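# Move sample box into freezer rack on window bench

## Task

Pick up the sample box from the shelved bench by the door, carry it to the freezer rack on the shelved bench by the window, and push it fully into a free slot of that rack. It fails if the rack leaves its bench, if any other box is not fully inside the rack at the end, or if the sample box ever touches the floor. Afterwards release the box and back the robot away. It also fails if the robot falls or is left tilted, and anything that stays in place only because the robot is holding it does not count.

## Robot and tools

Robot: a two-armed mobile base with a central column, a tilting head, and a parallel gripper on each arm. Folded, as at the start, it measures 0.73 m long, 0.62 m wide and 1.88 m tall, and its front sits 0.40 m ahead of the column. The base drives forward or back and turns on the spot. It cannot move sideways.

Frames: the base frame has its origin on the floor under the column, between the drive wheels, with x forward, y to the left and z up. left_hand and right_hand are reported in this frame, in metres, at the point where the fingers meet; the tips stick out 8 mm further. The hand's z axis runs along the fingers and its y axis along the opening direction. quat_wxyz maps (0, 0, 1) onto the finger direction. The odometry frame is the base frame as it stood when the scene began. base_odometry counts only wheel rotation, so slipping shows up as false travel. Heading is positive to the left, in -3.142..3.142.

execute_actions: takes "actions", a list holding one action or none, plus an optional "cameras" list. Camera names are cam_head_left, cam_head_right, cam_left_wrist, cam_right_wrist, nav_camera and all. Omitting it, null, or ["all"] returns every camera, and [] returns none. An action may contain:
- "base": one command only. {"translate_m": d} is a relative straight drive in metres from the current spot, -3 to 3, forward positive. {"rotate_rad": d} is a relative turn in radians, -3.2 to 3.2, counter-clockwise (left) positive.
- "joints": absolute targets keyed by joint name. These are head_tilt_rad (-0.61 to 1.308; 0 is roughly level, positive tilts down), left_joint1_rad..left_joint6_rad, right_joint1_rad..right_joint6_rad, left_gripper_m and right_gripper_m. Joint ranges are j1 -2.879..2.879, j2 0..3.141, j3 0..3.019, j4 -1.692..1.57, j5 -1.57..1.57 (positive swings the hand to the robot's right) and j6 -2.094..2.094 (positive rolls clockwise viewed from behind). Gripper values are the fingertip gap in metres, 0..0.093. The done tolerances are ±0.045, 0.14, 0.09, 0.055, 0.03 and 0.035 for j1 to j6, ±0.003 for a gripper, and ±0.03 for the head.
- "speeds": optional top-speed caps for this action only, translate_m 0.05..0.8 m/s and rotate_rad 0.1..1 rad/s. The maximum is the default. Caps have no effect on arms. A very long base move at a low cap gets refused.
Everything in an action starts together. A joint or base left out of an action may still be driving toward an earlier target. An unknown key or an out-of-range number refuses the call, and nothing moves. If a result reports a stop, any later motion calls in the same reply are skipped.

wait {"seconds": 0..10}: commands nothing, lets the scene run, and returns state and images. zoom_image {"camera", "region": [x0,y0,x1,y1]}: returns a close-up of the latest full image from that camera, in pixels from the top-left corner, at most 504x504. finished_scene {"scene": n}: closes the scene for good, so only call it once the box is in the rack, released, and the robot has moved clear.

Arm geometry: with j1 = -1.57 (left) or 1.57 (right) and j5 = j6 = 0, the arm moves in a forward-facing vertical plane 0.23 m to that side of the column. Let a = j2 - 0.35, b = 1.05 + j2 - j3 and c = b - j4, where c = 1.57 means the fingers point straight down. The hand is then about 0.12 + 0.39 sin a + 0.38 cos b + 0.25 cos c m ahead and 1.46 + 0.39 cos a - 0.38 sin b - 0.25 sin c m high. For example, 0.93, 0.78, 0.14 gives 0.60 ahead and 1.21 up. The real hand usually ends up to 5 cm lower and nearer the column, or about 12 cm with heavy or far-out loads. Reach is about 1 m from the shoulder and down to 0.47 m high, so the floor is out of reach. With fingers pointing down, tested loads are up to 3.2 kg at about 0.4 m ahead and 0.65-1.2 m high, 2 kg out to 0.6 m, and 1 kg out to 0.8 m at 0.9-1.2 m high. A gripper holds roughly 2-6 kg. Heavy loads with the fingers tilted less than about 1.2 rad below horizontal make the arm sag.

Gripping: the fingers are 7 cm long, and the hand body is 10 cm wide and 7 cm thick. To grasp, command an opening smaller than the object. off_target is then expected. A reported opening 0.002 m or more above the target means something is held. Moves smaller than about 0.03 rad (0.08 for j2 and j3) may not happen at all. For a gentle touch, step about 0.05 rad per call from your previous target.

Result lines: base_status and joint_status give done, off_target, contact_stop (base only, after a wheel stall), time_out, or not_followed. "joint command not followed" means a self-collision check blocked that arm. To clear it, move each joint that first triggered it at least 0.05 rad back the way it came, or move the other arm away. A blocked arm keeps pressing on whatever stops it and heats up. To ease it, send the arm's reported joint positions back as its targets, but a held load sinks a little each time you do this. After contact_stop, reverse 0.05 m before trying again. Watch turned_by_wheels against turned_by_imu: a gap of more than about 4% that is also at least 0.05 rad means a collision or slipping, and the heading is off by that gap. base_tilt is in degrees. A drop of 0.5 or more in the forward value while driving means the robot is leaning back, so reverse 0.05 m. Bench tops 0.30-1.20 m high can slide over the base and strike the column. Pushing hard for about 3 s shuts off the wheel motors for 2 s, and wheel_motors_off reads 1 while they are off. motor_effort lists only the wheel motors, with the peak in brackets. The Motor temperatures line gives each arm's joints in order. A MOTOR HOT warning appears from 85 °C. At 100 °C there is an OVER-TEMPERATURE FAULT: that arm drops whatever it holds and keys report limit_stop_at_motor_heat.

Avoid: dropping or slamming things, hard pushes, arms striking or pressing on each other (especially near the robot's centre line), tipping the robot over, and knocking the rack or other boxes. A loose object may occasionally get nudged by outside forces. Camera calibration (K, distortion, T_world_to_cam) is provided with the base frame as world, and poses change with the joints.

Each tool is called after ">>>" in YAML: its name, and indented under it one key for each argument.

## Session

>>> execute_actions:
  actions:
    - {"joints":{"head_tilt_rad":0.4}}

Scene clock: 0.83 s.
Motor temperatures (°C, as the motors report them): left_arm=[26 24 24 26 24 23] | right_arm=[24 27 26 23 25 24]
base_odometry: x=+0.000 y=+0.000 heading=+0.000 (m, m, rad; odometry frame)
turned_by_wheels: +0.000 (rad since the last result)
turned_by_imu: +0.000 (rad since the last result)
base_tilt: forward=+0.0 right=+0.2 (deg)
base_status: not commanded
joint_positions: head_tilt_rad=+0.419 left_joint1_rad=-1.595 left_joint2_rad=+0.863 left_joint3_rad=+0.405 left_joint4_rad=-0.976 left_joint5_rad=-0.005 left_joint6_rad=-0.009 left_gripper_m=+0.094 right_joint1_rad=+1.581 right_joint2_rad=+0.916 right_joint3_rad=+0.408 right_joint4_rad=-0.982 right_joint5_rad=-0.017 right_joint6_rad=-0.077 right_gripper_m=+0.094
joint_status: all done
wheel_motors_off: 0
motor_effort: left_wheel=+1(1) right_wheel=+0(2) (%)
left_hand: x=+0.1448 y=+0.2205 z=+1.2591 quat_wxyz=(+0.440, -0.007, -0.898, +0.003) (m; base frame)
right_hand: x=+0.1354 y=-0.2204 z=+1.2587 quat_wxyz=(+0.464, +0.035, -0.885, -0.028) (m; base frame)
pictures: cam_head_left, cam_head_right, cam_left_wrist, cam_right_wrist, nav_camera
camera_calibration (this result's frames):
cam_head_left: T_world_to_cam=[[0.116158, -0.993191, -0.00883474, 0.0469327], [-0.45379, -0.045156, -0.889964, 1.39127], [0.883506, 0.107385, -0.455945, 0.574558], [0, 0, 0, 1]] pos_world=[0.118266, 0.0477382, 1.50056]
cam_head_right: T_world_to_cam=[[0.105682, -0.994294, -0.0145174, -0.0338334], [-0.449444, -0.0347376, -0.892633, 1.39696], [0.887035, 0.10086, -0.45055, 0.571417], [0, 0, 0, 1]] pos_world=[0.124564, -0.0427464, 1.50393]
cam_left_wrist: T_world_to_cam=[[-0.0228019, -0.999704, 0.00850208, 0.218159], [-0.040612, 0.00942351, 0.999131, -1.24762], [-0.998915, 0.0224368, -0.0408149, 0.309556], [0, 0, 0, 1]] pos_world=[0.263527, 0.222906, 1.25731]
cam_right_wrist: T_world_to_cam=[[0.0341589, -0.996234, -0.0796954, -0.123517], [0.0359136, -0.0784668, 0.99627, -1.27644], [-0.998771, -0.0368937, 0.033098, 0.204328], [0, 0, 0, 1]] pos_world=[0.254138, -0.215671, 1.25507]
Images, in order (width x height): cam_head_left 896x504, cam_head_right 896x504, cam_left_wrist 616x616, cam_right_wrist 616x616, nav_camera 896x504.

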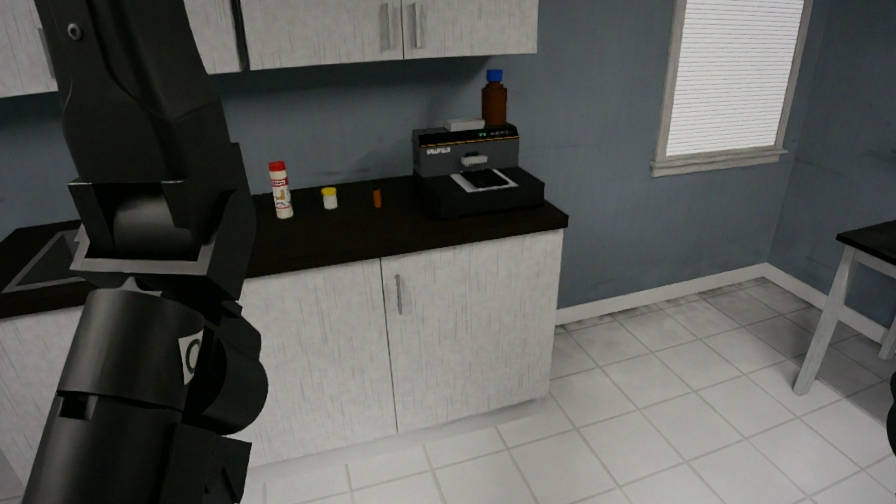

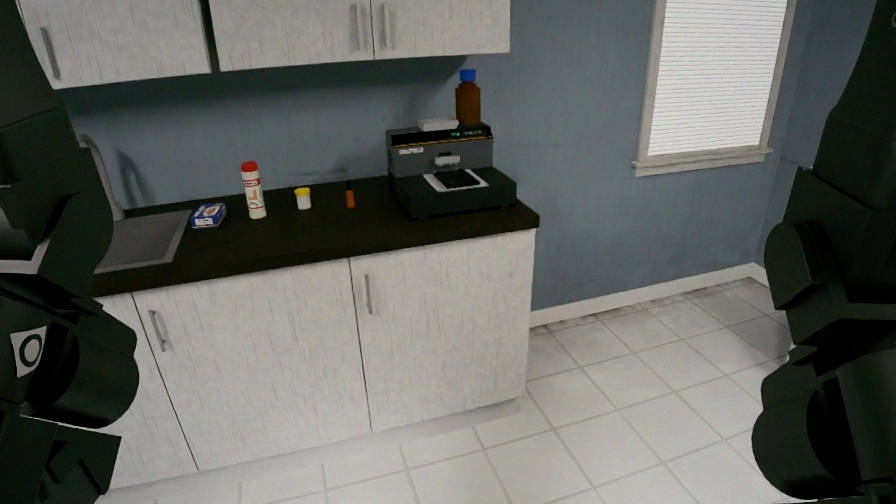

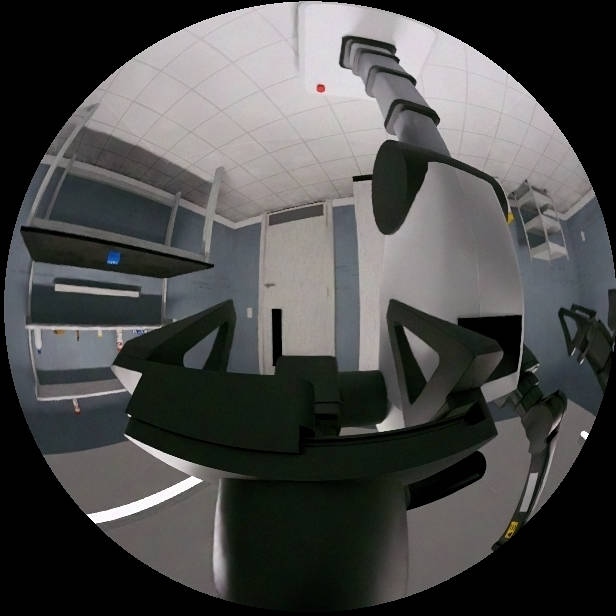

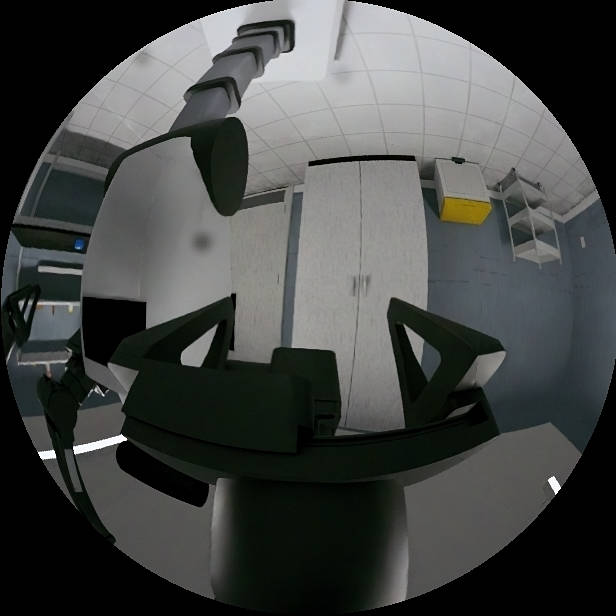

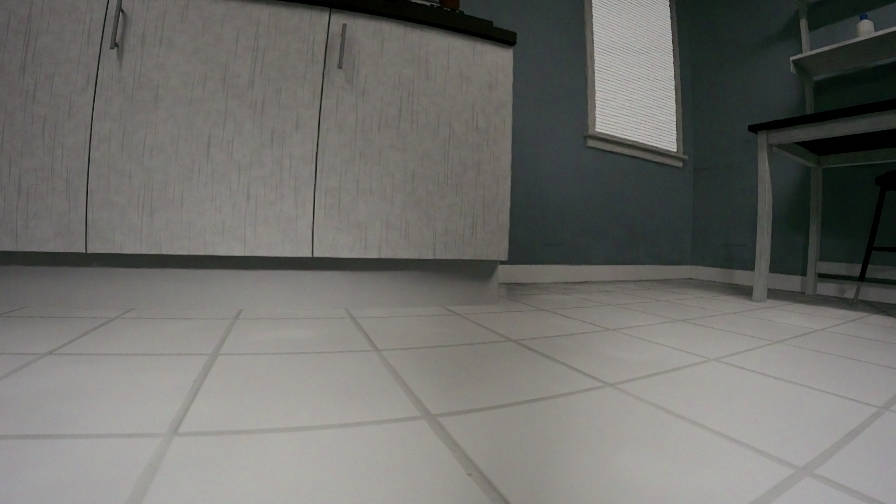

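>>> execute_actions:
  actions:
    - {"base":{"rotate_rad":1.97}}
  cameras: ["cam_head_left","nav_camera"]

Scene clock: 4.27 s.
Motor temperatures (°C, as the motors report them): left_arm=[26 24 24 26 24 23] | right_arm=[24 27 26 23 25 24]
base_odometry: x=+0.000 y=+0.000 heading=+1.969 (m, m, rad; odometry frame)
turned_by_wheels: +1.969 (rad since the last result)
turned_by_imu: +1.978 (rad since the last result)
base_tilt: forward=+0.0 right=+0.2 (deg)
base_status: done
joint_positions: head_tilt_rad=+0.419 left_joint1_rad=-1.595 left_joint2_rad=+0.863 left_joint3_rad=+0.405 left_joint4_rad=-0.976 left_joint5_rad=-0.005 left_joint6_rad=-0.009 left_gripper_m=+0.094 right_joint1_rad=+1.581 right_joint2_rad=+0.916 right_joint3_rad=+0.408 right_joint4_rad=-0.982 right_joint5_rad=-0.017 right_joint6_rad=-0.077 right_gripper_m=+0.094
joint_status: not commanded
wheel_motors_off: 0
motor_effort: left_wheel=-2(30) right_wheel=+3(42) (%)
left_hand: x=+0.1448 y=+0.2205 z=+1.2591 quat_wxyz=(+0.440, -0.007, -0.898, +0.003) (m; base frame)
right_hand: x=+0.1354 y=-0.2204 z=+1.2587 quat_wxyz=(+0.464, +0.035, -0.885, -0.028) (m; base frame)
pictures: cam_head_left, nav_camera
camera_calibration (this result's frames):
cam_head_left: T_world_to_cam=[[0.116159, -0.993191, -0.00881541, 0.0469028], [-0.453642, -0.045156, -0.890039, 1.39138], [0.883582, 0.107385, -0.455798, 0.574327], [0, 0, 0, 1]] pos_world=[0.118273, 0.0477382, 1.50057]
Images, in order (width x height): cam_head_left 896x504, nav_camera 896x504.

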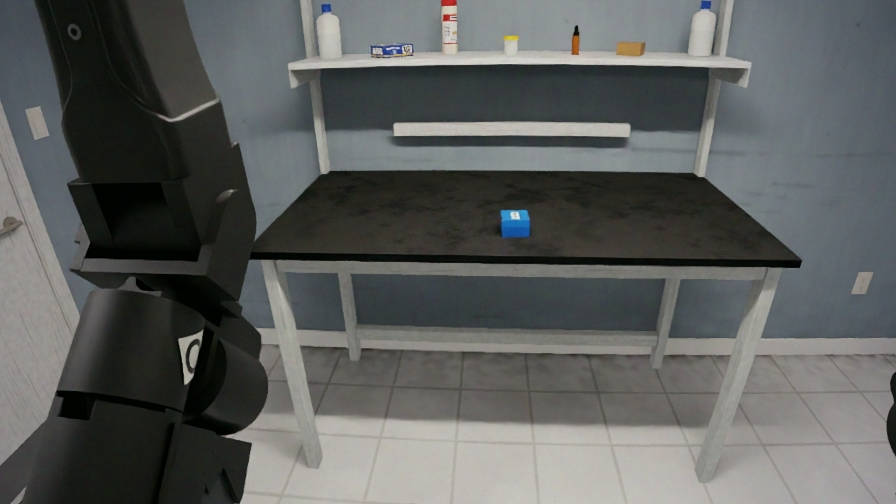

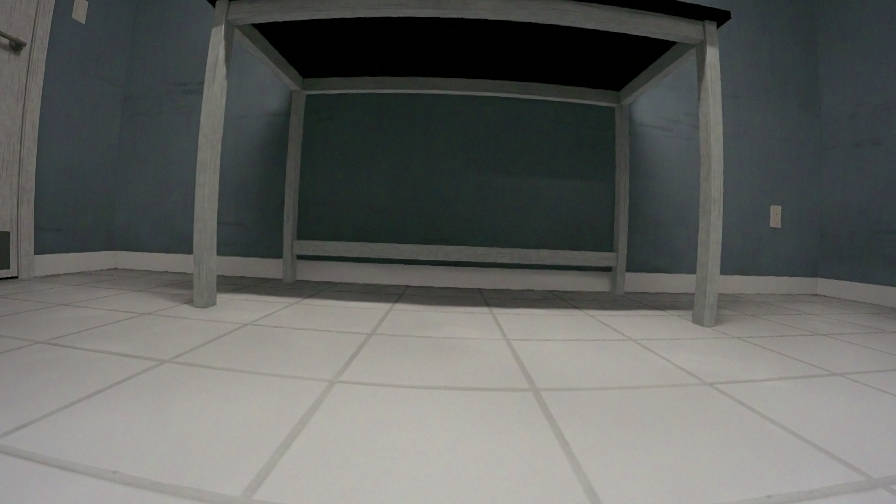

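>>> execute_actions:
  actions:
    - {"base":{"rotate_rad":-0.4}}
  cameras: []

>>> execute_actions:
  actions:
    - {"base":{"translate_m":0.59}}
  cameras: []

>>> execute_actions:
  actions:
    - {"base":{"rotate_rad":0.4},"joints":{"head_tilt_rad":0.7,"left_joint1_rad":-1.57,"left_joint2_rad":1.75,"left_joint3_rad":1.12,"left_joint4_rad":1.07,"left_joint6_rad":0}}
  cameras: ["cam_head_right","cam_left_wrist"]

>>> execute_actions:
  actions:
    - {"base":{"translate_m":0.1}}
  cameras: ["cam_left_wrist"]

Scene clock: 8.50 s.
Motor temperatures (°C, as the motors report them): left_arm=[26 24 24 26 24 23] | right_arm=[24 27 26 23 25 24]
base_odometry: x=+0.000 y=+0.000 heading=+1.570 (m, m, rad; odometry frame)
turned_by_wheels: -0.399 (rad since the last result)
turned_by_imu: -0.403 (rad since the last result)
base_tilt: forward=+0.0 right=+0.2 (deg)
base_status: done
joint_positions: head_tilt_rad=+0.419 left_joint1_rad=-1.595 left_joint2_rad=+0.863 left_joint3_rad=+0.405 left_joint4_rad=-0.976 left_joint5_rad=-0.005 left_joint6_rad=-0.009 left_gripper_m=+0.094 right_joint1_rad=+1.581 right_joint2_rad=+0.916 right_joint3_rad=+0.408 right_joint4_rad=-0.982 right_joint5_rad=-0.017 right_joint6_rad=-0.077 right_gripper_m=+0.094
joint_status: not commanded
wheel_motors_off: 0
motor_effort: left_wheel=+3(22) right_wheel=-3(23) (%)
left_hand: x=+0.1448 y=+0.2205 z=+1.2591 quat_wxyz=(+0.440, -0.007, -0.898, +0.003) (m; base frame)
right_hand: x=+0.1354 y=-0.2204 z=+1.2587 quat_wxyz=(+0.464, +0.035, -0.885, -0.028) (m; base frame)
pictures: none
No camera images: the call's "cameras" was empty. Leave "cameras" out to get every camera's image.

Scene clock: 10.97 s.
Motor temperatures (°C, as the motors report them): left_arm=[26 24 24 26 24 23] | right_arm=[24 28 26 23 25 24]
base_odometry: x=+0.000 y=+0.590 heading=+1.571 (m, m, rad; odometry frame)
turned_by_wheels: +0.001 (rad since the last result)
turned_by_imu: +0.000 (rad since the last result)
base_tilt: forward=+0.1 right=+0.2 (deg)
base_status: done
joint_positions: head_tilt_rad=+0.418 left_joint1_rad=-1.595 left_joint2_rad=+0.863 left_joint3_rad=+0.407 left_joint4_rad=-0.976 left_joint5_rad=-0.005 left_joint6_rad=-0.009 left_gripper_m=+0.094 right_joint1_rad=+1.581 right_joint2_rad=+0.916 right_joint3_rad=+0.411 right_joint4_rad=-0.982 right_joint5_rad=-0.017 right_joint6_rad=-0.077 right_gripper_m=+0.094
joint_status: not commanded
wheel_motors_off: 0
motor_effort: left_wheel=+1(63) right_wheel=-4(46) (%)
left_hand: x=+0.1461 y=+0.2205 z=+1.2587 quat_wxyz=(+0.439, -0.007, -0.899, +0.003) (m; base frame)
right_hand: x=+0.1368 y=-0.2204 z=+1.2582 quat_wxyz=(+0.463, +0.035, -0.885, -0.028) (m; base frame)
pictures: none
No camera images: the call's "cameras" was empty. Leave "cameras" out to get every camera's image.

Scene clock: 12.90 s.
Motor temperatures (°C, as the motors report them): left_arm=[26 24 24 26 24 23] | right_arm=[24 28 26 23 25 24]
base_odometry: x=+0.000 y=+0.590 heading=+1.970 (m, m, rad; odometry frame)
turned_by_wheels: +0.399 (rad since the last result)
turned_by_imu: +0.398 (rad since the last result)
base_tilt: forward=+0.0 right=+0.2 (deg)
base_status: done
joint_positions: head_tilt_rad=+0.703 left_joint1_rad=-1.568 left_joint2_rad=+1.765 left_joint3_rad=+1.116 left_joint4_rad=+1.049 left_joint5_rad=-0.005 left_joint6_rad=-0.004 left_gripper_m=+0.094 right_joint1_rad=+1.581 right_joint2_rad=+0.916 right_joint3_rad=+0.411 right_joint4_rad=-0.982 right_joint5_rad=-0.017 right_joint6_rad=-0.077 right_gripper_m=+0.094
joint_status: all done
wheel_motors_off: 0
motor_effort: left_wheel=-3(52) right_wheel=-1(32) (%)
left_hand: x=+0.6527 y=+0.2273 z=+0.9870 quat_wxyz=(-0.446, +0.003, -0.895, -0.003) (m; base frame)
right_hand: x=+0.1368 y=-0.2204 z=+1.2582 quat_wxyz=(+0.463, +0.035, -0.885, -0.028) (m; base frame)
pictures: cam_head_right, cam_left_wrist
camera_calibration (this result's frames):
cam_head_right: T_world_to_cam=[[0.0973909, -0.994294, -0.0435252, 0.0112531], [-0.681385, -0.0347376, -0.731101, 1.1598], [0.725417, 0.10086, -0.68088, 0.934206], [0, 0, 0, 1]] pos_world=[0.111485, -0.0427464, 1.4845]
cam_left_wrist: T_world_to_cam=[[0.0129845, -0.999819, -0.0138765, 0.237663], [-0.954121, -0.00823693, -0.299309, 0.926607], [0.29914, 0.0171263, -0.954055, 0.860955], [0, 0, 0, 1]] pos_world=[0.623463, 0.230507, 1.10204]
Images, in order (width x height): cam_head_right 896x504, cam_left_wrist 616x616.

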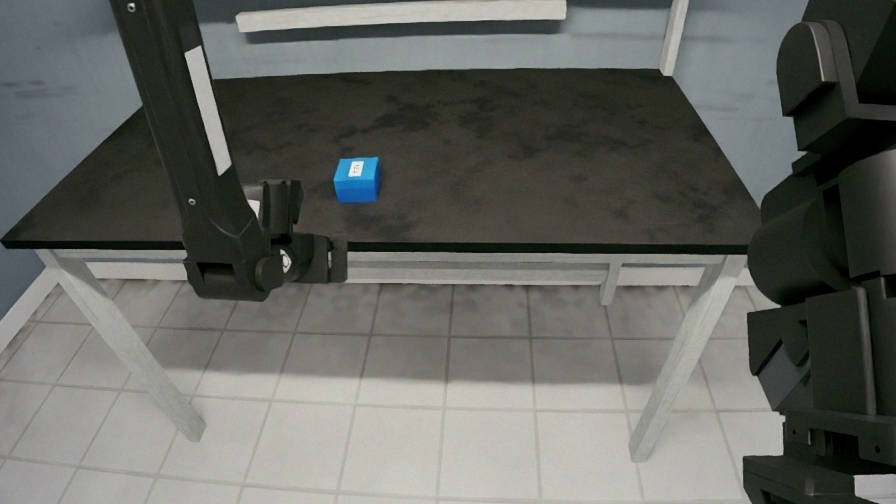

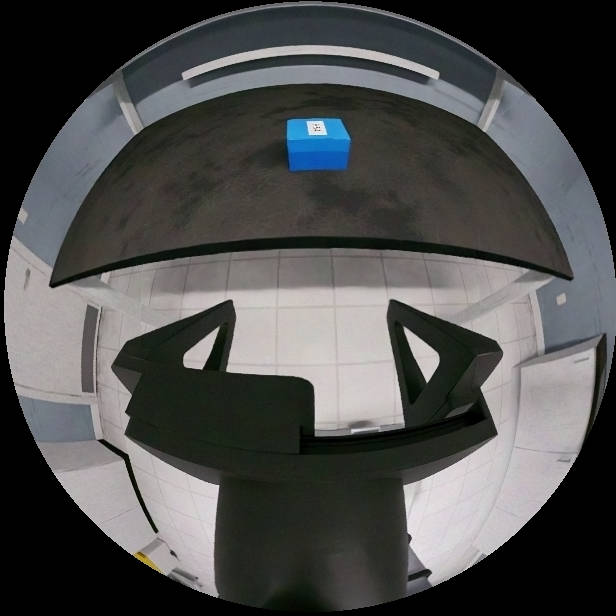

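Scene clock: 14.20 s.
Motor temperatures (°C, as the motors report them): left_arm=[26 24 24 26 24 23] | right_arm=[24 28 26 23 25 24]
base_odometry: x=-0.039 y=+0.682 heading=+1.971 (m, m, rad; odometry frame)
turned_by_wheels: +0.001 (rad since the last result)
turned_by_imu: +0.001 (rad since the last result)
base_tilt: forward=+0.0 right=+0.2 (deg)
base_status: done
joint_positions: head_tilt_rad=+0.703 left_joint1_rad=-1.569 left_joint2_rad=+1.763 left_joint3_rad=+1.123 left_joint4_rad=+1.049 left_joint5_rad=-0.005 left_joint6_rad=-0.004 left_gripper_m=+0.094 right_joint1_rad=+1.581 right_joint2_rad=+0.916 right_joint3_rad=+0.411 right_joint4_rad=-0.982 right_joint5_rad=-0.017 right_joint6_rad=-0.077 right_gripper_m=+0.094
joint_status: not commanded
wheel_motors_off: 0
motor_effort: left_wheel=+1(50) right_wheel=-1(50) (%)
left_hand: x=+0.6572 y=+0.2268 z=+0.9892 quat_wxyz=(-0.449, +0.003, -0.893, -0.002) (m; base frame)
right_hand: x=+0.1370 y=-0.2204 z=+1.2581 quat_wxyz=(+0.462, +0.035, -0.886, -0.028) (m; base frame)
pictures: cam_left_wrist
camera_calibration (this result's frames):
cam_left_wrist: T_world_to_cam=[[0.0127022, -0.999833, -0.0131144, 0.236542], [-0.951461, -0.00805221, -0.307663, 0.938016], [0.307506, 0.0163858, -0.951405, 0.85376], [0, 0, 0, 1]] pos_world=[0.626944, 0.230066, 1.10397]
Images, in order (width x height): cam_left_wrist 616x616.

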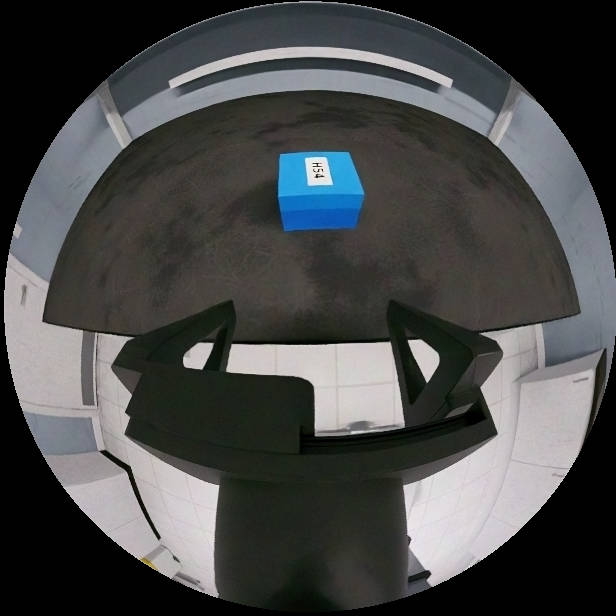

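>>> execute_actions:
  actions:
    - {"base":{"rotate_rad":-0.01},"joints":{"left_joint2_rad":1.865,"left_joint3_rad":1.225}}
  cameras: []

>>> execute_actions:
  actions:
    - {"base":{"translate_m":0.14},"speeds":{"translate_m":0.12}}
  cameras: ["cam_left_wrist"]

Scene clock: 15.13 s.
Motor temperatures (°C, as the motors report them): left_arm=[26 24 24 26 24 23] | right_arm=[24 28 26 23 25 24]
base_odometry: x=-0.039 y=+0.682 heading=+1.963 (m, m, rad; odometry frame)
turned_by_wheels: -0.009 (rad since the last result)
turned_by_imu: -0.009 (rad since the last result)
base_tilt: forward=+0.1 right=+0.2 (deg)
base_status: done
joint_positions: head_tilt_rad=+0.703 left_joint1_rad=-1.571 left_joint2_rad=+1.855 left_joint3_rad=+1.227 left_joint4_rad=+1.049 left_joint5_rad=-0.005 left_joint6_rad=-0.004 left_gripper_m=+0.094 right_joint1_rad=+1.581 right_joint2_rad=+0.916 right_joint3_rad=+0.410 right_joint4_rad=-0.982 right_joint5_rad=-0.017 right_joint6_rad=-0.077 right_gripper_m=+0.094
joint_status: all done
wheel_motors_off: 0
motor_effort: left_wheel=+2(40) right_wheel=-2(32) (%)
left_hand: x=+0.6672 y=+0.2249 z=+0.9556 quat_wxyz=(-0.455, +0.003, -0.891, -0.001) (m; base frame)
right_hand: x=+0.1362 y=-0.2204 z=+1.2584 quat_wxyz=(+0.463, +0.035, -0.885, -0.028) (m; base frame)
pictures: none
No camera images: the call's "cameras" was empty. Leave "cameras" out to get every camera's image.

Scene clock: 17.30 s.
Motor temperatures (°C, as the motors report them): left_arm=[26 25 24 26 24 23] | right_arm=[24 28 26 23 25 24]
base_odometry: x=-0.092 y=+0.812 heading=+1.963 (m, m, rad; odometry frame)
turned_by_wheels: +0.001 (rad since the last result)
turned_by_imu: +0.000 (rad since the last result)
base_tilt: forward=+0.0 right=+0.2 (deg)
base_status: done
joint_positions: head_tilt_rad=+0.704 left_joint1_rad=-1.571 left_joint2_rad=+1.857 left_joint3_rad=+1.226 left_joint4_rad=+1.049 left_joint5_rad=-0.005 left_joint6_rad=-0.004 left_gripper_m=+0.094 right_joint1_rad=+1.581 right_joint2_rad=+0.916 right_joint3_rad=+0.408 right_joint4_rad=-0.982 right_joint5_rad=-0.017 right_joint6_rad=-0.077 right_gripper_m=+0.094
joint_status: not commanded
wheel_motors_off: 0
motor_effort: left_wheel=+1(42) right_wheel=+1(32) (%)
left_hand: x=+0.6660 y=+0.2252 z=+0.9548 quat_wxyz=(-0.454, +0.003, -0.891, -0.001) (m; base frame)
right_hand: x=+0.1354 y=-0.2204 z=+1.2587 quat_wxyz=(+0.464, +0.035, -0.885, -0.028) (m; base frame)
pictures: cam_left_wrist
camera_calibration (this result's frames):
cam_left_wrist: T_world_to_cam=[[0.0116647, -0.999871, -0.0110211, 0.233089], [-0.948493, -0.00757438, -0.316708, 0.942404], [0.316583, 0.0141477, -0.948459, 0.809971], [0, 0, 0, 1]] pos_world=[0.634721, 0.228737, 1.06926]
Images, in order (width x height): cam_left_wrist 616x616.

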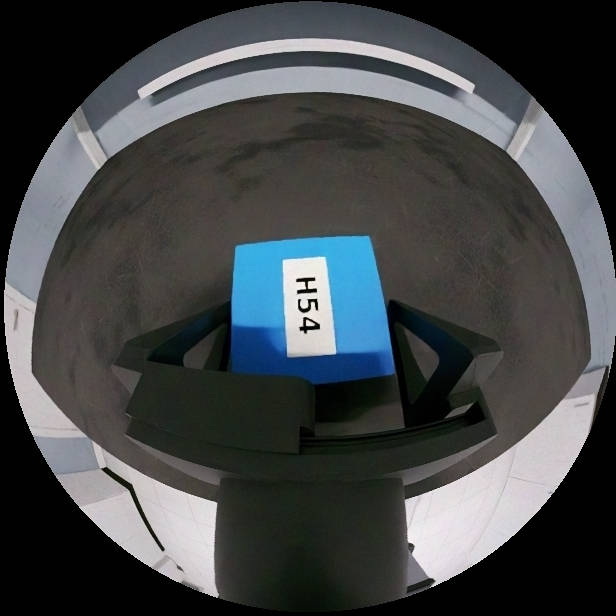

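>>> execute_actions:
  actions:
    - {"joints":{"left_gripper_m":0.04}}
  cameras: []

>>> execute_actions:
  actions:
    - {"joints":{"left_joint2_rad":1.7,"left_joint3_rad":1.08}}
  cameras: []

>>> execute_actions:
  actions:
    - {"base":{"translate_m":-0.5}}
  cameras: []

>>> execute_actions:
  actions:
    - {"base":{"rotate_rad":3.13},"joints":{"head_tilt_rad":0.4}}
  cameras: ["cam_head_left","cam_left_wrist","nav_camera"]

Scene clock: 18.10 s.
Motor temperatures (°C, as the motors report them): left_arm=[26 25 24 26 24 23] | right_arm=[24 28 26 23 25 24]
base_odometry: x=-0.092 y=+0.812 heading=+1.963 (m, m, rad; odometry frame)
turned_by_wheels: +0.000 (rad since the last result)
turned_by_imu: +0.000 (rad since the last result)
base_tilt: forward=+0.1 right=+0.2 (deg)
base_status: not commanded
joint_positions: head_tilt_rad=+0.704 left_joint1_rad=-1.571 left_joint2_rad=+1.857 left_joint3_rad=+1.226 left_joint4_rad=+1.049 left_joint5_rad=-0.005 left_joint6_rad=-0.004 left_gripper_m=+0.076 right_joint1_rad=+1.581 right_joint2_rad=+0.916 right_joint3_rad=+0.408 right_joint4_rad=-0.982 right_joint5_rad=-0.017 right_joint6_rad=-0.077 right_gripper_m=+0.094
joint_status: left_gripper_m off_target (ended at +0.076, target +0.040)
wheel_motors_off: 0
motor_effort: left_wheel=+0(1) right_wheel=-3(1) (%)
left_hand: x=+0.6660 y=+0.2252 z=+0.9548 quat_wxyz=(-0.454, +0.003, -0.891, -0.001) (m; base frame)
right_hand: x=+0.1354 y=-0.2204 z=+1.2587 quat_wxyz=(+0.464, +0.035, -0.885, -0.028) (m; base frame)
pictures: none
No camera images: the call's "cameras" was empty. Leave "cameras" out to get every camera's image.

Scene clock: 19.13 s.
Motor temperatures (°C, as the motors report them): left_arm=[26 25 24 26 24 23] | right_arm=[24 28 26 23 25 24]
base_odometry: x=-0.092 y=+0.812 heading=+1.963 (m, m, rad; odometry frame)
turned_by_wheels: +0.000 (rad since the last result)
turned_by_imu: +0.000 (rad since the last result)
base_tilt: forward=+0.1 right=+0.2 (deg)
base_status: not commanded
joint_positions: head_tilt_rad=+0.704 left_joint1_rad=-1.571 left_joint2_rad=+1.704 left_joint3_rad=+1.080 left_joint4_rad=+1.049 left_joint5_rad=-0.005 left_joint6_rad=-0.004 left_gripper_m=+0.076 right_joint1_rad=+1.581 right_joint2_rad=+0.916 right_joint3_rad=+0.408 right_joint4_rad=-0.982 right_joint5_rad=-0.017 right_joint6_rad=-0.077 right_gripper_m=+0.094
joint_status: all done
wheel_motors_off: 0
motor_effort: left_wheel=+1(1) right_wheel=+2(1) (%)
left_hand: x=+0.6615 y=+0.2252 z=+1.0139 quat_wxyz=(-0.457, +0.003, -0.890, -0.001) (m; base frame)
right_hand: x=+0.1354 y=-0.2204 z=+1.2587 quat_wxyz=(+0.464, +0.035, -0.885, -0.028) (m; base frame)
pictures: none
No camera images: the call's "cameras" was empty. Leave "cameras" out to get every camera's image.

Scene clock: 21.47 s.
Motor temperatures (°C, as the motors report them): left_arm=[26 25 24 26 24 23] | right_arm=[24 28 26 23 25 24]
base_odometry: x=+0.099 y=+0.350 heading=+1.964 (m, m, rad; odometry frame)
turned_by_wheels: +0.000 (rad since the last result)
turned_by_imu: +0.001 (rad since the last result)
base_tilt: forward=+0.1 right=+0.2 (deg)
base_status: done
joint_positions: head_tilt_rad=+0.704 left_joint1_rad=-1.571 left_joint2_rad=+1.704 left_joint3_rad=+1.077 left_joint4_rad=+1.049 left_joint5_rad=-0.005 left_joint6_rad=-0.004 left_gripper_m=+0.076 right_joint1_rad=+1.581 right_joint2_rad=+0.916 right_joint3_rad=+0.406 right_joint4_rad=-0.982 right_joint5_rad=-0.017 right_joint6_rad=-0.077 right_gripper_m=+0.094
joint_status: not commanded
wheel_motors_off: 0
motor_effort: left_wheel=+0(51) right_wheel=-2(31) (%)
left_hand: x=+0.6601 y=+0.2255 z=+1.0135 quat_wxyz=(-0.455, +0.003, -0.890, -0.001) (m; base frame)
right_hand: x=+0.1340 y=-0.2204 z=+1.2592 quat_wxyz=(+0.465, +0.035, -0.884, -0.028) (m; base frame)
pictures: none
No camera images: the call's "cameras" was empty. Leave "cameras" out to get every camera's image.

Scene clock: 25.97 s.
Motor temperatures (°C, as the motors report them): left_arm=[26 26 24 26 24 23] | right_arm=[24 28 26 23 25 24]
base_odometry: x=+0.099 y=+0.350 heading=-1.191 (m, m, rad; odometry frame)
turned_by_wheels: +3.129 (rad since the last result)
turned_by_imu: +3.144 (rad since the last result)
base_tilt: forward=+0.1 right=+0.2 (deg)
base_status: done
joint_positions: head_tilt_rad=+0.419 left_joint1_rad=-1.564 left_joint2_rad=+1.704 left_joint3_rad=+1.077 left_joint4_rad=+1.049 left_joint5_rad=-0.005 left_joint6_rad=-0.004 left_gripper_m=+0.076 right_joint1_rad=+1.581 right_joint2_rad=+0.916 right_joint3_rad=+0.406 right_joint4_rad=-0.982 right_joint5_rad=-0.017 right_joint6_rad=-0.077 right_gripper_m=+0.094
joint_status: all done
wheel_motors_off: 0
motor_effort: left_wheel=-3(42) right_wheel=+2(46) (%)
left_hand: x=+0.6601 y=+0.2296 z=+1.0135 quat_wxyz=(-0.455, +0.003, -0.890, -0.004) (m; base frame)
right_hand: x=+0.1344 y=-0.2204 z=+1.2591 quat_wxyz=(+0.465, +0.035, -0.884, -0.028) (m; base frame)
pictures: cam_head_left, cam_left_wrist, nav_camera
camera_calibration (this result's frames):
cam_head_left: T_world_to_cam=[[0.116159, -0.993191, -0.00881817, 0.0469071], [-0.453663, -0.045156, -0.890029, 1.39136], [0.883571, 0.107385, -0.455819, 0.57436], [0, 0, 0, 1]] pos_world=[0.118272, 0.0477382, 1.50057]
cam_left_wrist: T_world_to_cam=[[0.014949, -0.999751, -0.0165915, 0.241629], [-0.947251, -0.00884726, -0.32037, 0.958547], [0.320143, 0.0205055, -0.947147, 0.862365], [0, 0, 0, 1]] pos_world=[0.628293, 0.232366, 1.12789]
Images, in order (width x height): cam_head_left 896x504, cam_left_wrist 616x616, nav_camera 896x504.

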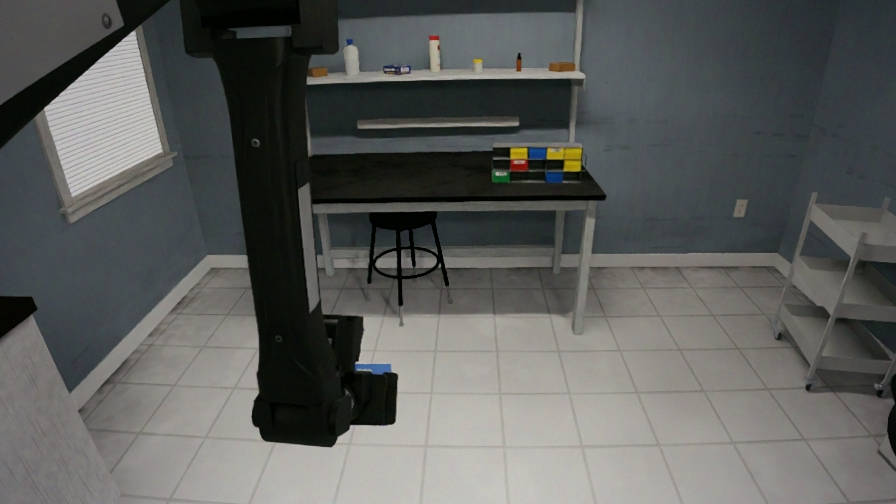

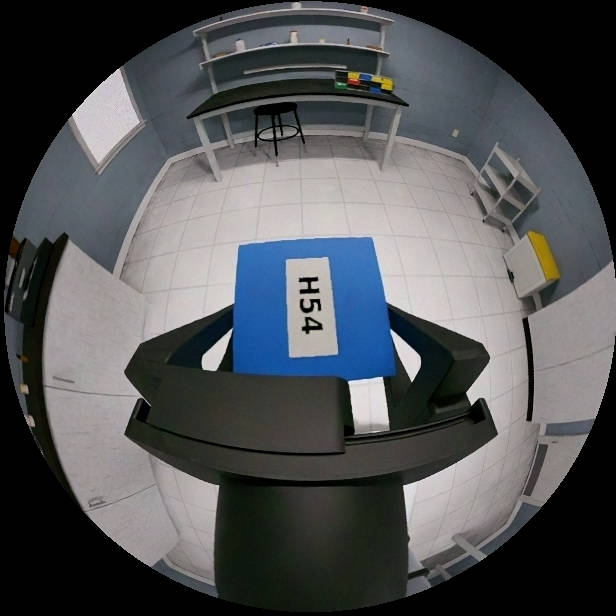

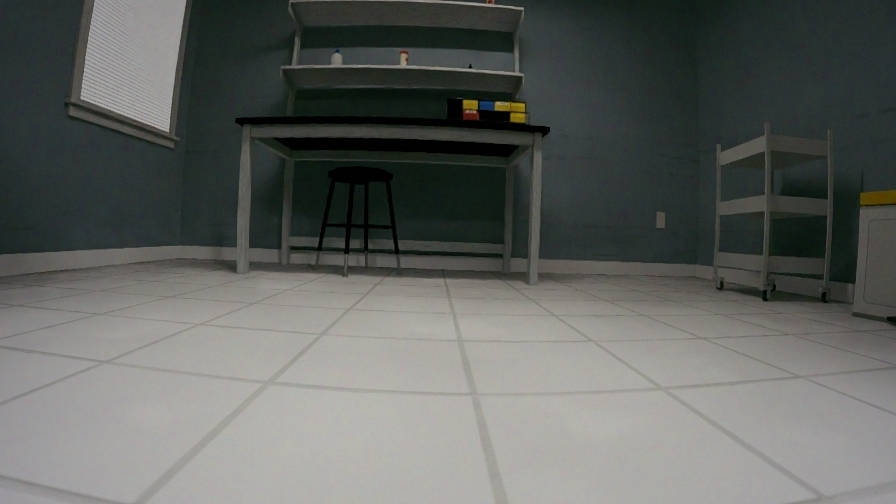

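>>> execute_actions:
  actions:
    - {"base":{"rotate_rad":-0.19}}
  cameras: []

>>> execute_actions:
  actions:
    - {"base":{"translate_m":1.4},"joints":{"head_tilt_rad":0.7,"left_joint2_rad":1.95,"left_joint3_rad":1.33}}
  cameras: []

>>> execute_actions:
  actions:
    - {"base":{"rotate_rad":0.24}}
  cameras: ["cam_head_right","cam_left_wrist"]

Scene clock: 27.37 s.
Motor temperatures (°C, as the motors report them): left_arm=[26 26 24 26 24 23] | right_arm=[24 28 26 23 25 24]
base_odometry: x=+0.099 y=+0.350 heading=-1.380 (m, m, rad; odometry frame)
turned_by_wheels: -0.189 (rad since the last result)
turned_by_imu: -0.191 (rad since the last result)
base_tilt: forward=+0.0 right=+0.2 (deg)
base_status: done
joint_positions: head_tilt_rad=+0.419 left_joint1_rad=-1.574 left_joint2_rad=+1.704 left_joint3_rad=+1.077 left_joint4_rad=+1.049 left_joint5_rad=-0.005 left_joint6_rad=-0.004 left_gripper_m=+0.076 right_joint1_rad=+1.581 right_joint2_rad=+0.916 right_joint3_rad=+0.406 right_joint4_rad=-0.982 right_joint5_rad=-0.017 right_joint6_rad=-0.077 right_gripper_m=+0.094
joint_status: not commanded
wheel_motors_off: 0
motor_effort: left_wheel=+3(22) right_wheel=-2(25) (%)
left_hand: x=+0.6601 y=+0.2234 z=+1.0135 quat_wxyz=(-0.455, +0.003, -0.890, +0.000) (m; base frame)
right_hand: x=+0.1344 y=-0.2204 z=+1.2591 quat_wxyz=(+0.465, +0.035, -0.884, -0.028) (m; base frame)
pictures: none
No camera images: the call's "cameras" was empty. Leave "cameras" out to get every camera's image.

Scene clock: 31.10 s.
Motor temperatures (°C, as the motors report them): left_arm=[26 26 24 26 24 23] | right_arm=[24 28 26 23 25 24]
base_odometry: x=+0.365 y=-1.025 heading=-1.378 (m, m, rad; odometry frame)
turned_by_wheels: +0.002 (rad since the last result)
turned_by_imu: +0.000 (rad since the last result)
base_tilt: forward=+0.1 right=+0.2 (deg)
base_status: done
joint_positions: head_tilt_rad=+0.703 left_joint1_rad=-1.574 left_joint2_rad=+1.968 left_joint3_rad=+1.328 left_joint4_rad=+1.049 left_joint5_rad=-0.005 left_joint6_rad=-0.004 left_gripper_m=+0.076 right_joint1_rad=+1.581 right_joint2_rad=+0.916 right_joint3_rad=+0.409 right_joint4_rad=-0.982 right_joint5_rad=-0.017 right_joint6_rad=-0.077 right_gripper_m=+0.094
joint_status: all done
wheel_motors_off: 0
motor_effort: left_wheel=+2(62) right_wheel=-1(42) (%)
left_hand: x=+0.6616 y=+0.2232 z=+0.9108 quat_wxyz=(-0.450, +0.003, -0.893, +0.000) (m; base frame)
right_hand: x=+0.1358 y=-0.2204 z=+1.2586 quat_wxyz=(+0.463, +0.035, -0.885, -0.028) (m; base frame)
pictures: none
No camera images: the call's "cameras" was empty. Leave "cameras" out to get every camera's image.

Scene clock: 32.53 s.
Motor temperatures (°C, as the motors report them): left_arm=[26 26 24 26 24 23] | right_arm=[24 28 26 23 25 24]
base_odometry: x=+0.366 y=-1.025 heading=-1.140 (m, m, rad; odometry frame)
turned_by_wheels: +0.239 (rad since the last result)
turned_by_imu: +0.238 (rad since the last result)
base_tilt: forward=+0.0 right=+0.2 (deg)
base_status: done
joint_positions: head_tilt_rad=+0.703 left_joint1_rad=-1.564 left_joint2_rad=+1.968 left_joint3_rad=+1.328 left_joint4_rad=+1.049 left_joint5_rad=-0.005 left_joint6_rad=-0.004 left_gripper_m=+0.076 right_joint1_rad=+1.581 right_joint2_rad=+0.916 right_joint3_rad=+0.409 right_joint4_rad=-0.982 right_joint5_rad=-0.017 right_joint6_rad=-0.077 right_gripper_m=+0.094
joint_status: not commanded
wheel_motors_off: 0
motor_effort: left_wheel=-2(48) right_wheel=-1(34) (%)
left_hand: x=+0.6616 y=+0.2308 z=+0.9108 quat_wxyz=(-0.450, +0.003, -0.893, -0.005) (m; base frame)
right_hand: x=+0.1358 y=-0.2204 z=+1.2586 quat_wxyz=(+0.463, +0.035, -0.885, -0.028) (m; base frame)
pictures: cam_head_right, cam_left_wrist
camera_calibration (this result's frames):
cam_head_right: T_world_to_cam=[[0.0973636, -0.994294, -0.043586, 0.0113482], [-0.681842, -0.0347376, -0.730675, 1.15917], [0.724991, 0.10086, -0.681333, 0.934925], [0, 0, 0, 1]] pos_world=[0.11145, -0.0427464, 1.48446]
cam_left_wrist: T_world_to_cam=[[0.0151899, -0.999733, -0.0173994, 0.241626], [-0.951205, -0.00908469, -0.308426, 0.918903], [0.308186, 0.0212353, -0.951089, 0.775843], [0, 0, 0, 1]] pos_world=[0.631291, 0.233434, 1.02551]
Images, in order (width x height): cam_head_right 896x504, cam_left_wrist 616x616.

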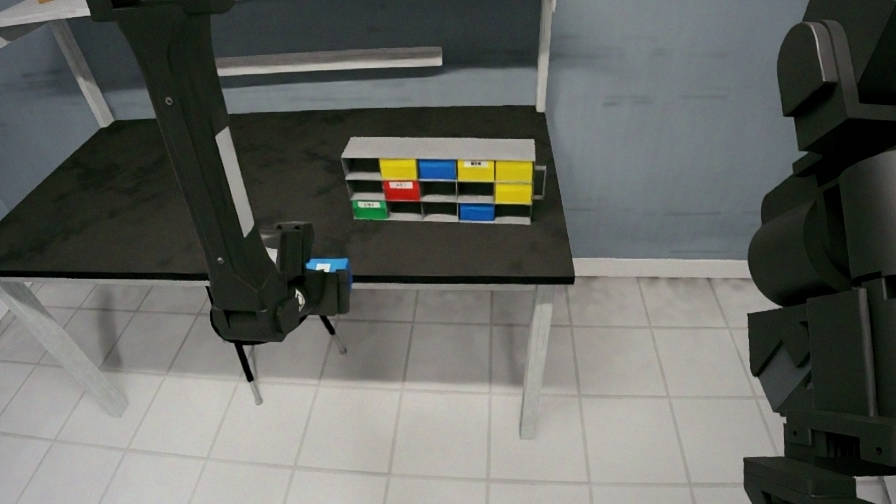

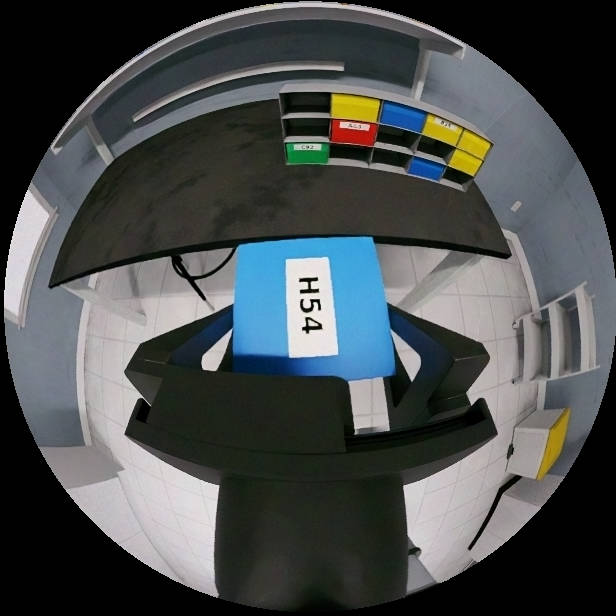

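Aligned. Advance.

>>> execute_actions:
  actions:
    - {"base":{"translate_m":0.2},"speeds":{"translate_m":0.3},"joints":{"left_joint4_rad":1.1}}
  cameras: ["cam_head_right","cam_left_wrist"]

Scene clock: 34.40 s.
Motor temperatures (°C, as the motors report them): left_arm=[26 26 24 26 24 23] | right_arm=[24 28 26 23 25 24]
base_odometry: x=+0.449 y=-1.207 heading=-1.138 (m, m, rad; odometry frame)
turned_by_wheels: +0.001 (rad since the last result)
turned_by_imu: +0.001 (rad since the last result)
base_tilt: forward=+0.1 right=+0.1 (deg)
base_status: done
joint_positions: head_tilt_rad=+0.704 left_joint1_rad=-1.566 left_joint2_rad=+1.965 left_joint3_rad=+1.330 left_joint4_rad=+1.072 left_joint5_rad=-0.005 left_joint6_rad=-0.004 left_gripper_m=+0.076 right_joint1_rad=+1.581 right_joint2_rad=+0.916 right_joint3_rad=+0.409 right_joint4_rad=-0.982 right_joint5_rad=-0.017 right_joint6_rad=-0.077 right_gripper_m=+0.094
joint_status: all done
wheel_motors_off: 0
motor_effort: left_wheel=+1(51) right_wheel=-1(45) (%)
left_hand: x=+0.6673 y=+0.2287 z=+0.9173 quat_wxyz=(-0.462, +0.003, -0.887, -0.003) (m; base frame)
right_hand: x=+0.1356 y=-0.2204 z=+1.2586 quat_wxyz=(+0.464, +0.035, -0.885, -0.028) (m; base frame)
pictures: cam_head_right, cam_left_wrist
camera_calibration (this result's frames):
cam_head_right: T_world_to_cam=[[0.097355, -0.994294, -0.0436053, 0.0113784], [-0.681986, -0.0347376, -0.73054, 1.15896], [0.724856, 0.10086, -0.681477, 0.935153], [0, 0, 0, 1]] pos_world=[0.111439, -0.0427464, 1.48445]
cam_left_wrist: T_world_to_cam=[[0.0141634, -0.999791, -0.0147591, 0.23788], [-0.942262, -0.00840641, -0.334772, 0.944329], [0.334578, 0.0186484, -0.942184, 0.755169], [0, 0, 0, 1]] pos_world=[0.633773, 0.231686, 1.03115]
Images, in order (width x height): cam_head_right 896x504, cam_left_wrist 616x616.

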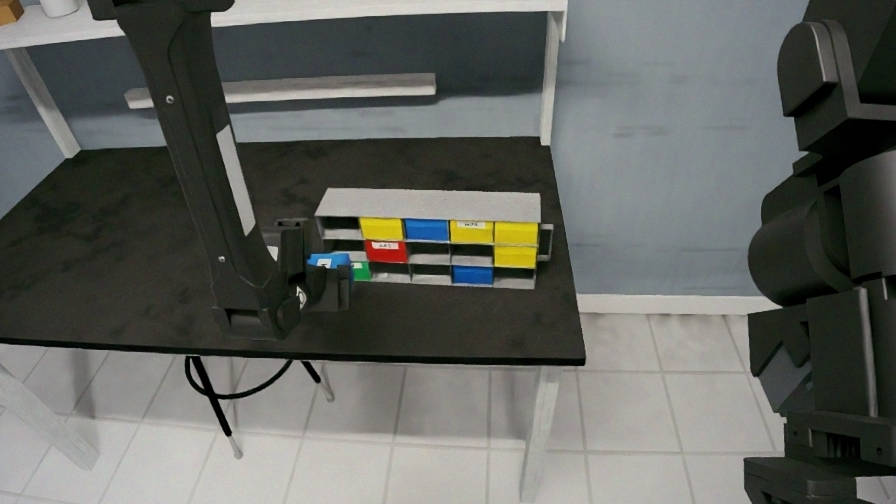

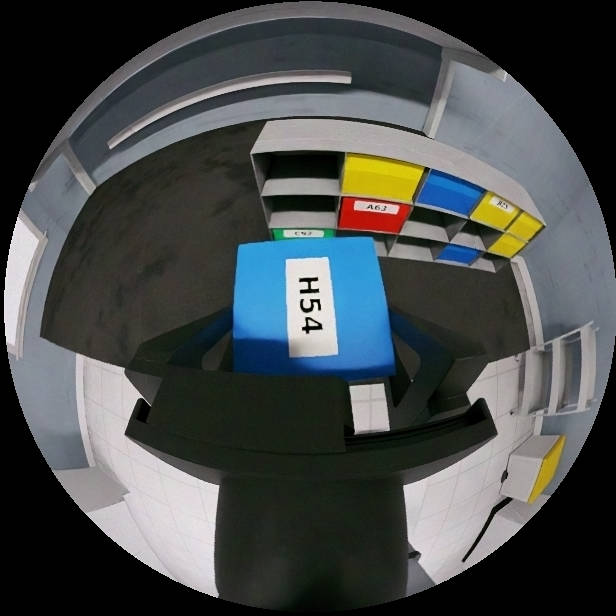

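>>> execute_actions:
  actions:
    - {"base":{"translate_m":0.065},"speeds":{"translate_m":0.08}}
  cameras: ["cam_head_right","cam_left_wrist"]

Scene clock: 35.97 s.
Motor temperatures (°C, as the motors report them): left_arm=[26 27 24 26 24 23] | right_arm=[24 28 26 23 25 24]
base_odometry: x=+0.477 y=-1.266 heading=-1.138 (m, m, rad; odometry frame)
turned_by_wheels: +0.001 (rad since the last result)
turned_by_imu: +0.001 (rad since the last result)
base_tilt: forward=+0.1 right=+0.2 (deg)
base_status: done
joint_positions: head_tilt_rad=+0.704 left_joint1_rad=-1.566 left_joint2_rad=+1.965 left_joint3_rad=+1.330 left_joint4_rad=+1.072 left_joint5_rad=-0.005 left_joint6_rad=-0.004 left_gripper_m=+0.076 right_joint1_rad=+1.581 right_joint2_rad=+0.916 right_joint3_rad=+0.410 right_joint4_rad=-0.982 right_joint5_rad=-0.017 right_joint6_rad=-0.077 right_gripper_m=+0.094
joint_status: not commanded
wheel_motors_off: 0
motor_effort: left_wheel=+1(33) right_wheel=-2(31) (%)
left_hand: x=+0.6677 y=+0.2287 z=+0.9174 quat_wxyz=(-0.463, +0.003, -0.887, -0.003) (m; base frame)
right_hand: x=+0.1360 y=-0.2204 z=+1.2585 quat_wxyz=(+0.463, +0.035, -0.885, -0.028) (m; base frame)
pictures: cam_head_right, cam_left_wrist
camera_calibration (this result's frames):
cam_head_right: T_world_to_cam=[[0.0973517, -0.994294, -0.0436127, 0.0113898], [-0.682041, -0.0347376, -0.730488, 1.15889], [0.724805, 0.10086, -0.681532, 0.93524], [0, 0, 0, 1]] pos_world=[0.111435, -0.0427464, 1.48445]
cam_left_wrist: T_world_to_cam=[[0.0141717, -0.999791, -0.01475, 0.237863], [-0.942006, -0.00840308, -0.335491, 0.945232], [0.335297, 0.0186491, -0.941928, 0.754436], [0, 0, 0, 1]] pos_world=[0.634083, 0.231686, 1.03125]
Images, in order (width x height): cam_head_right 896x504, cam_left_wrist 616x616.

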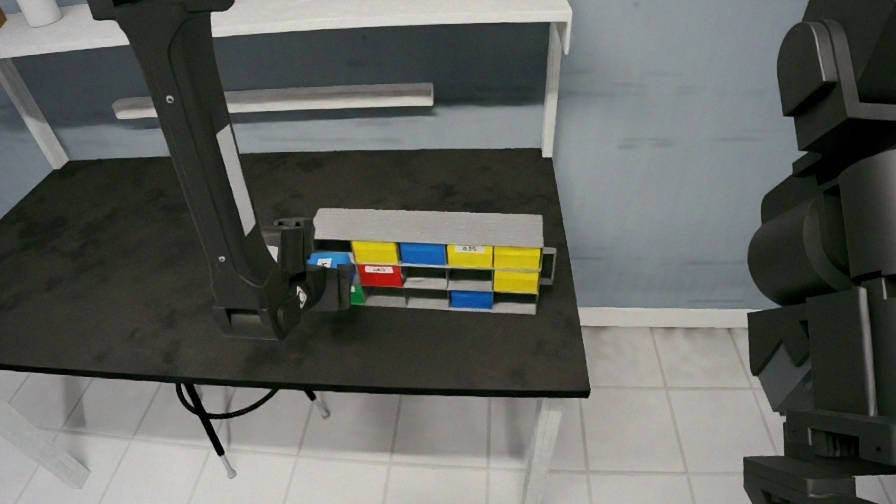

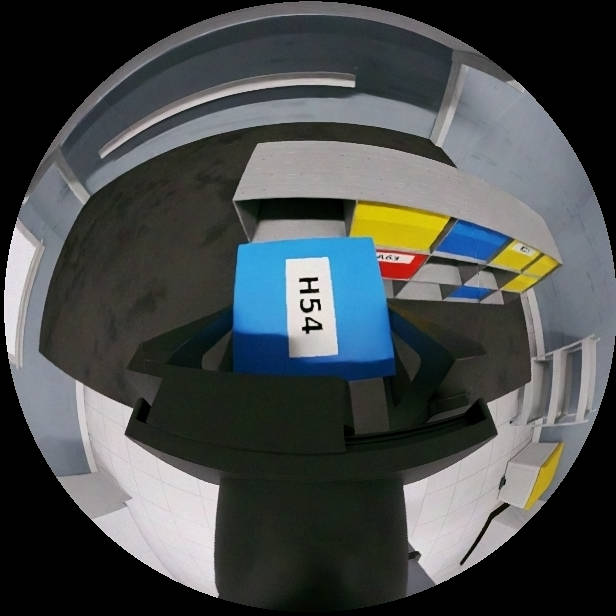

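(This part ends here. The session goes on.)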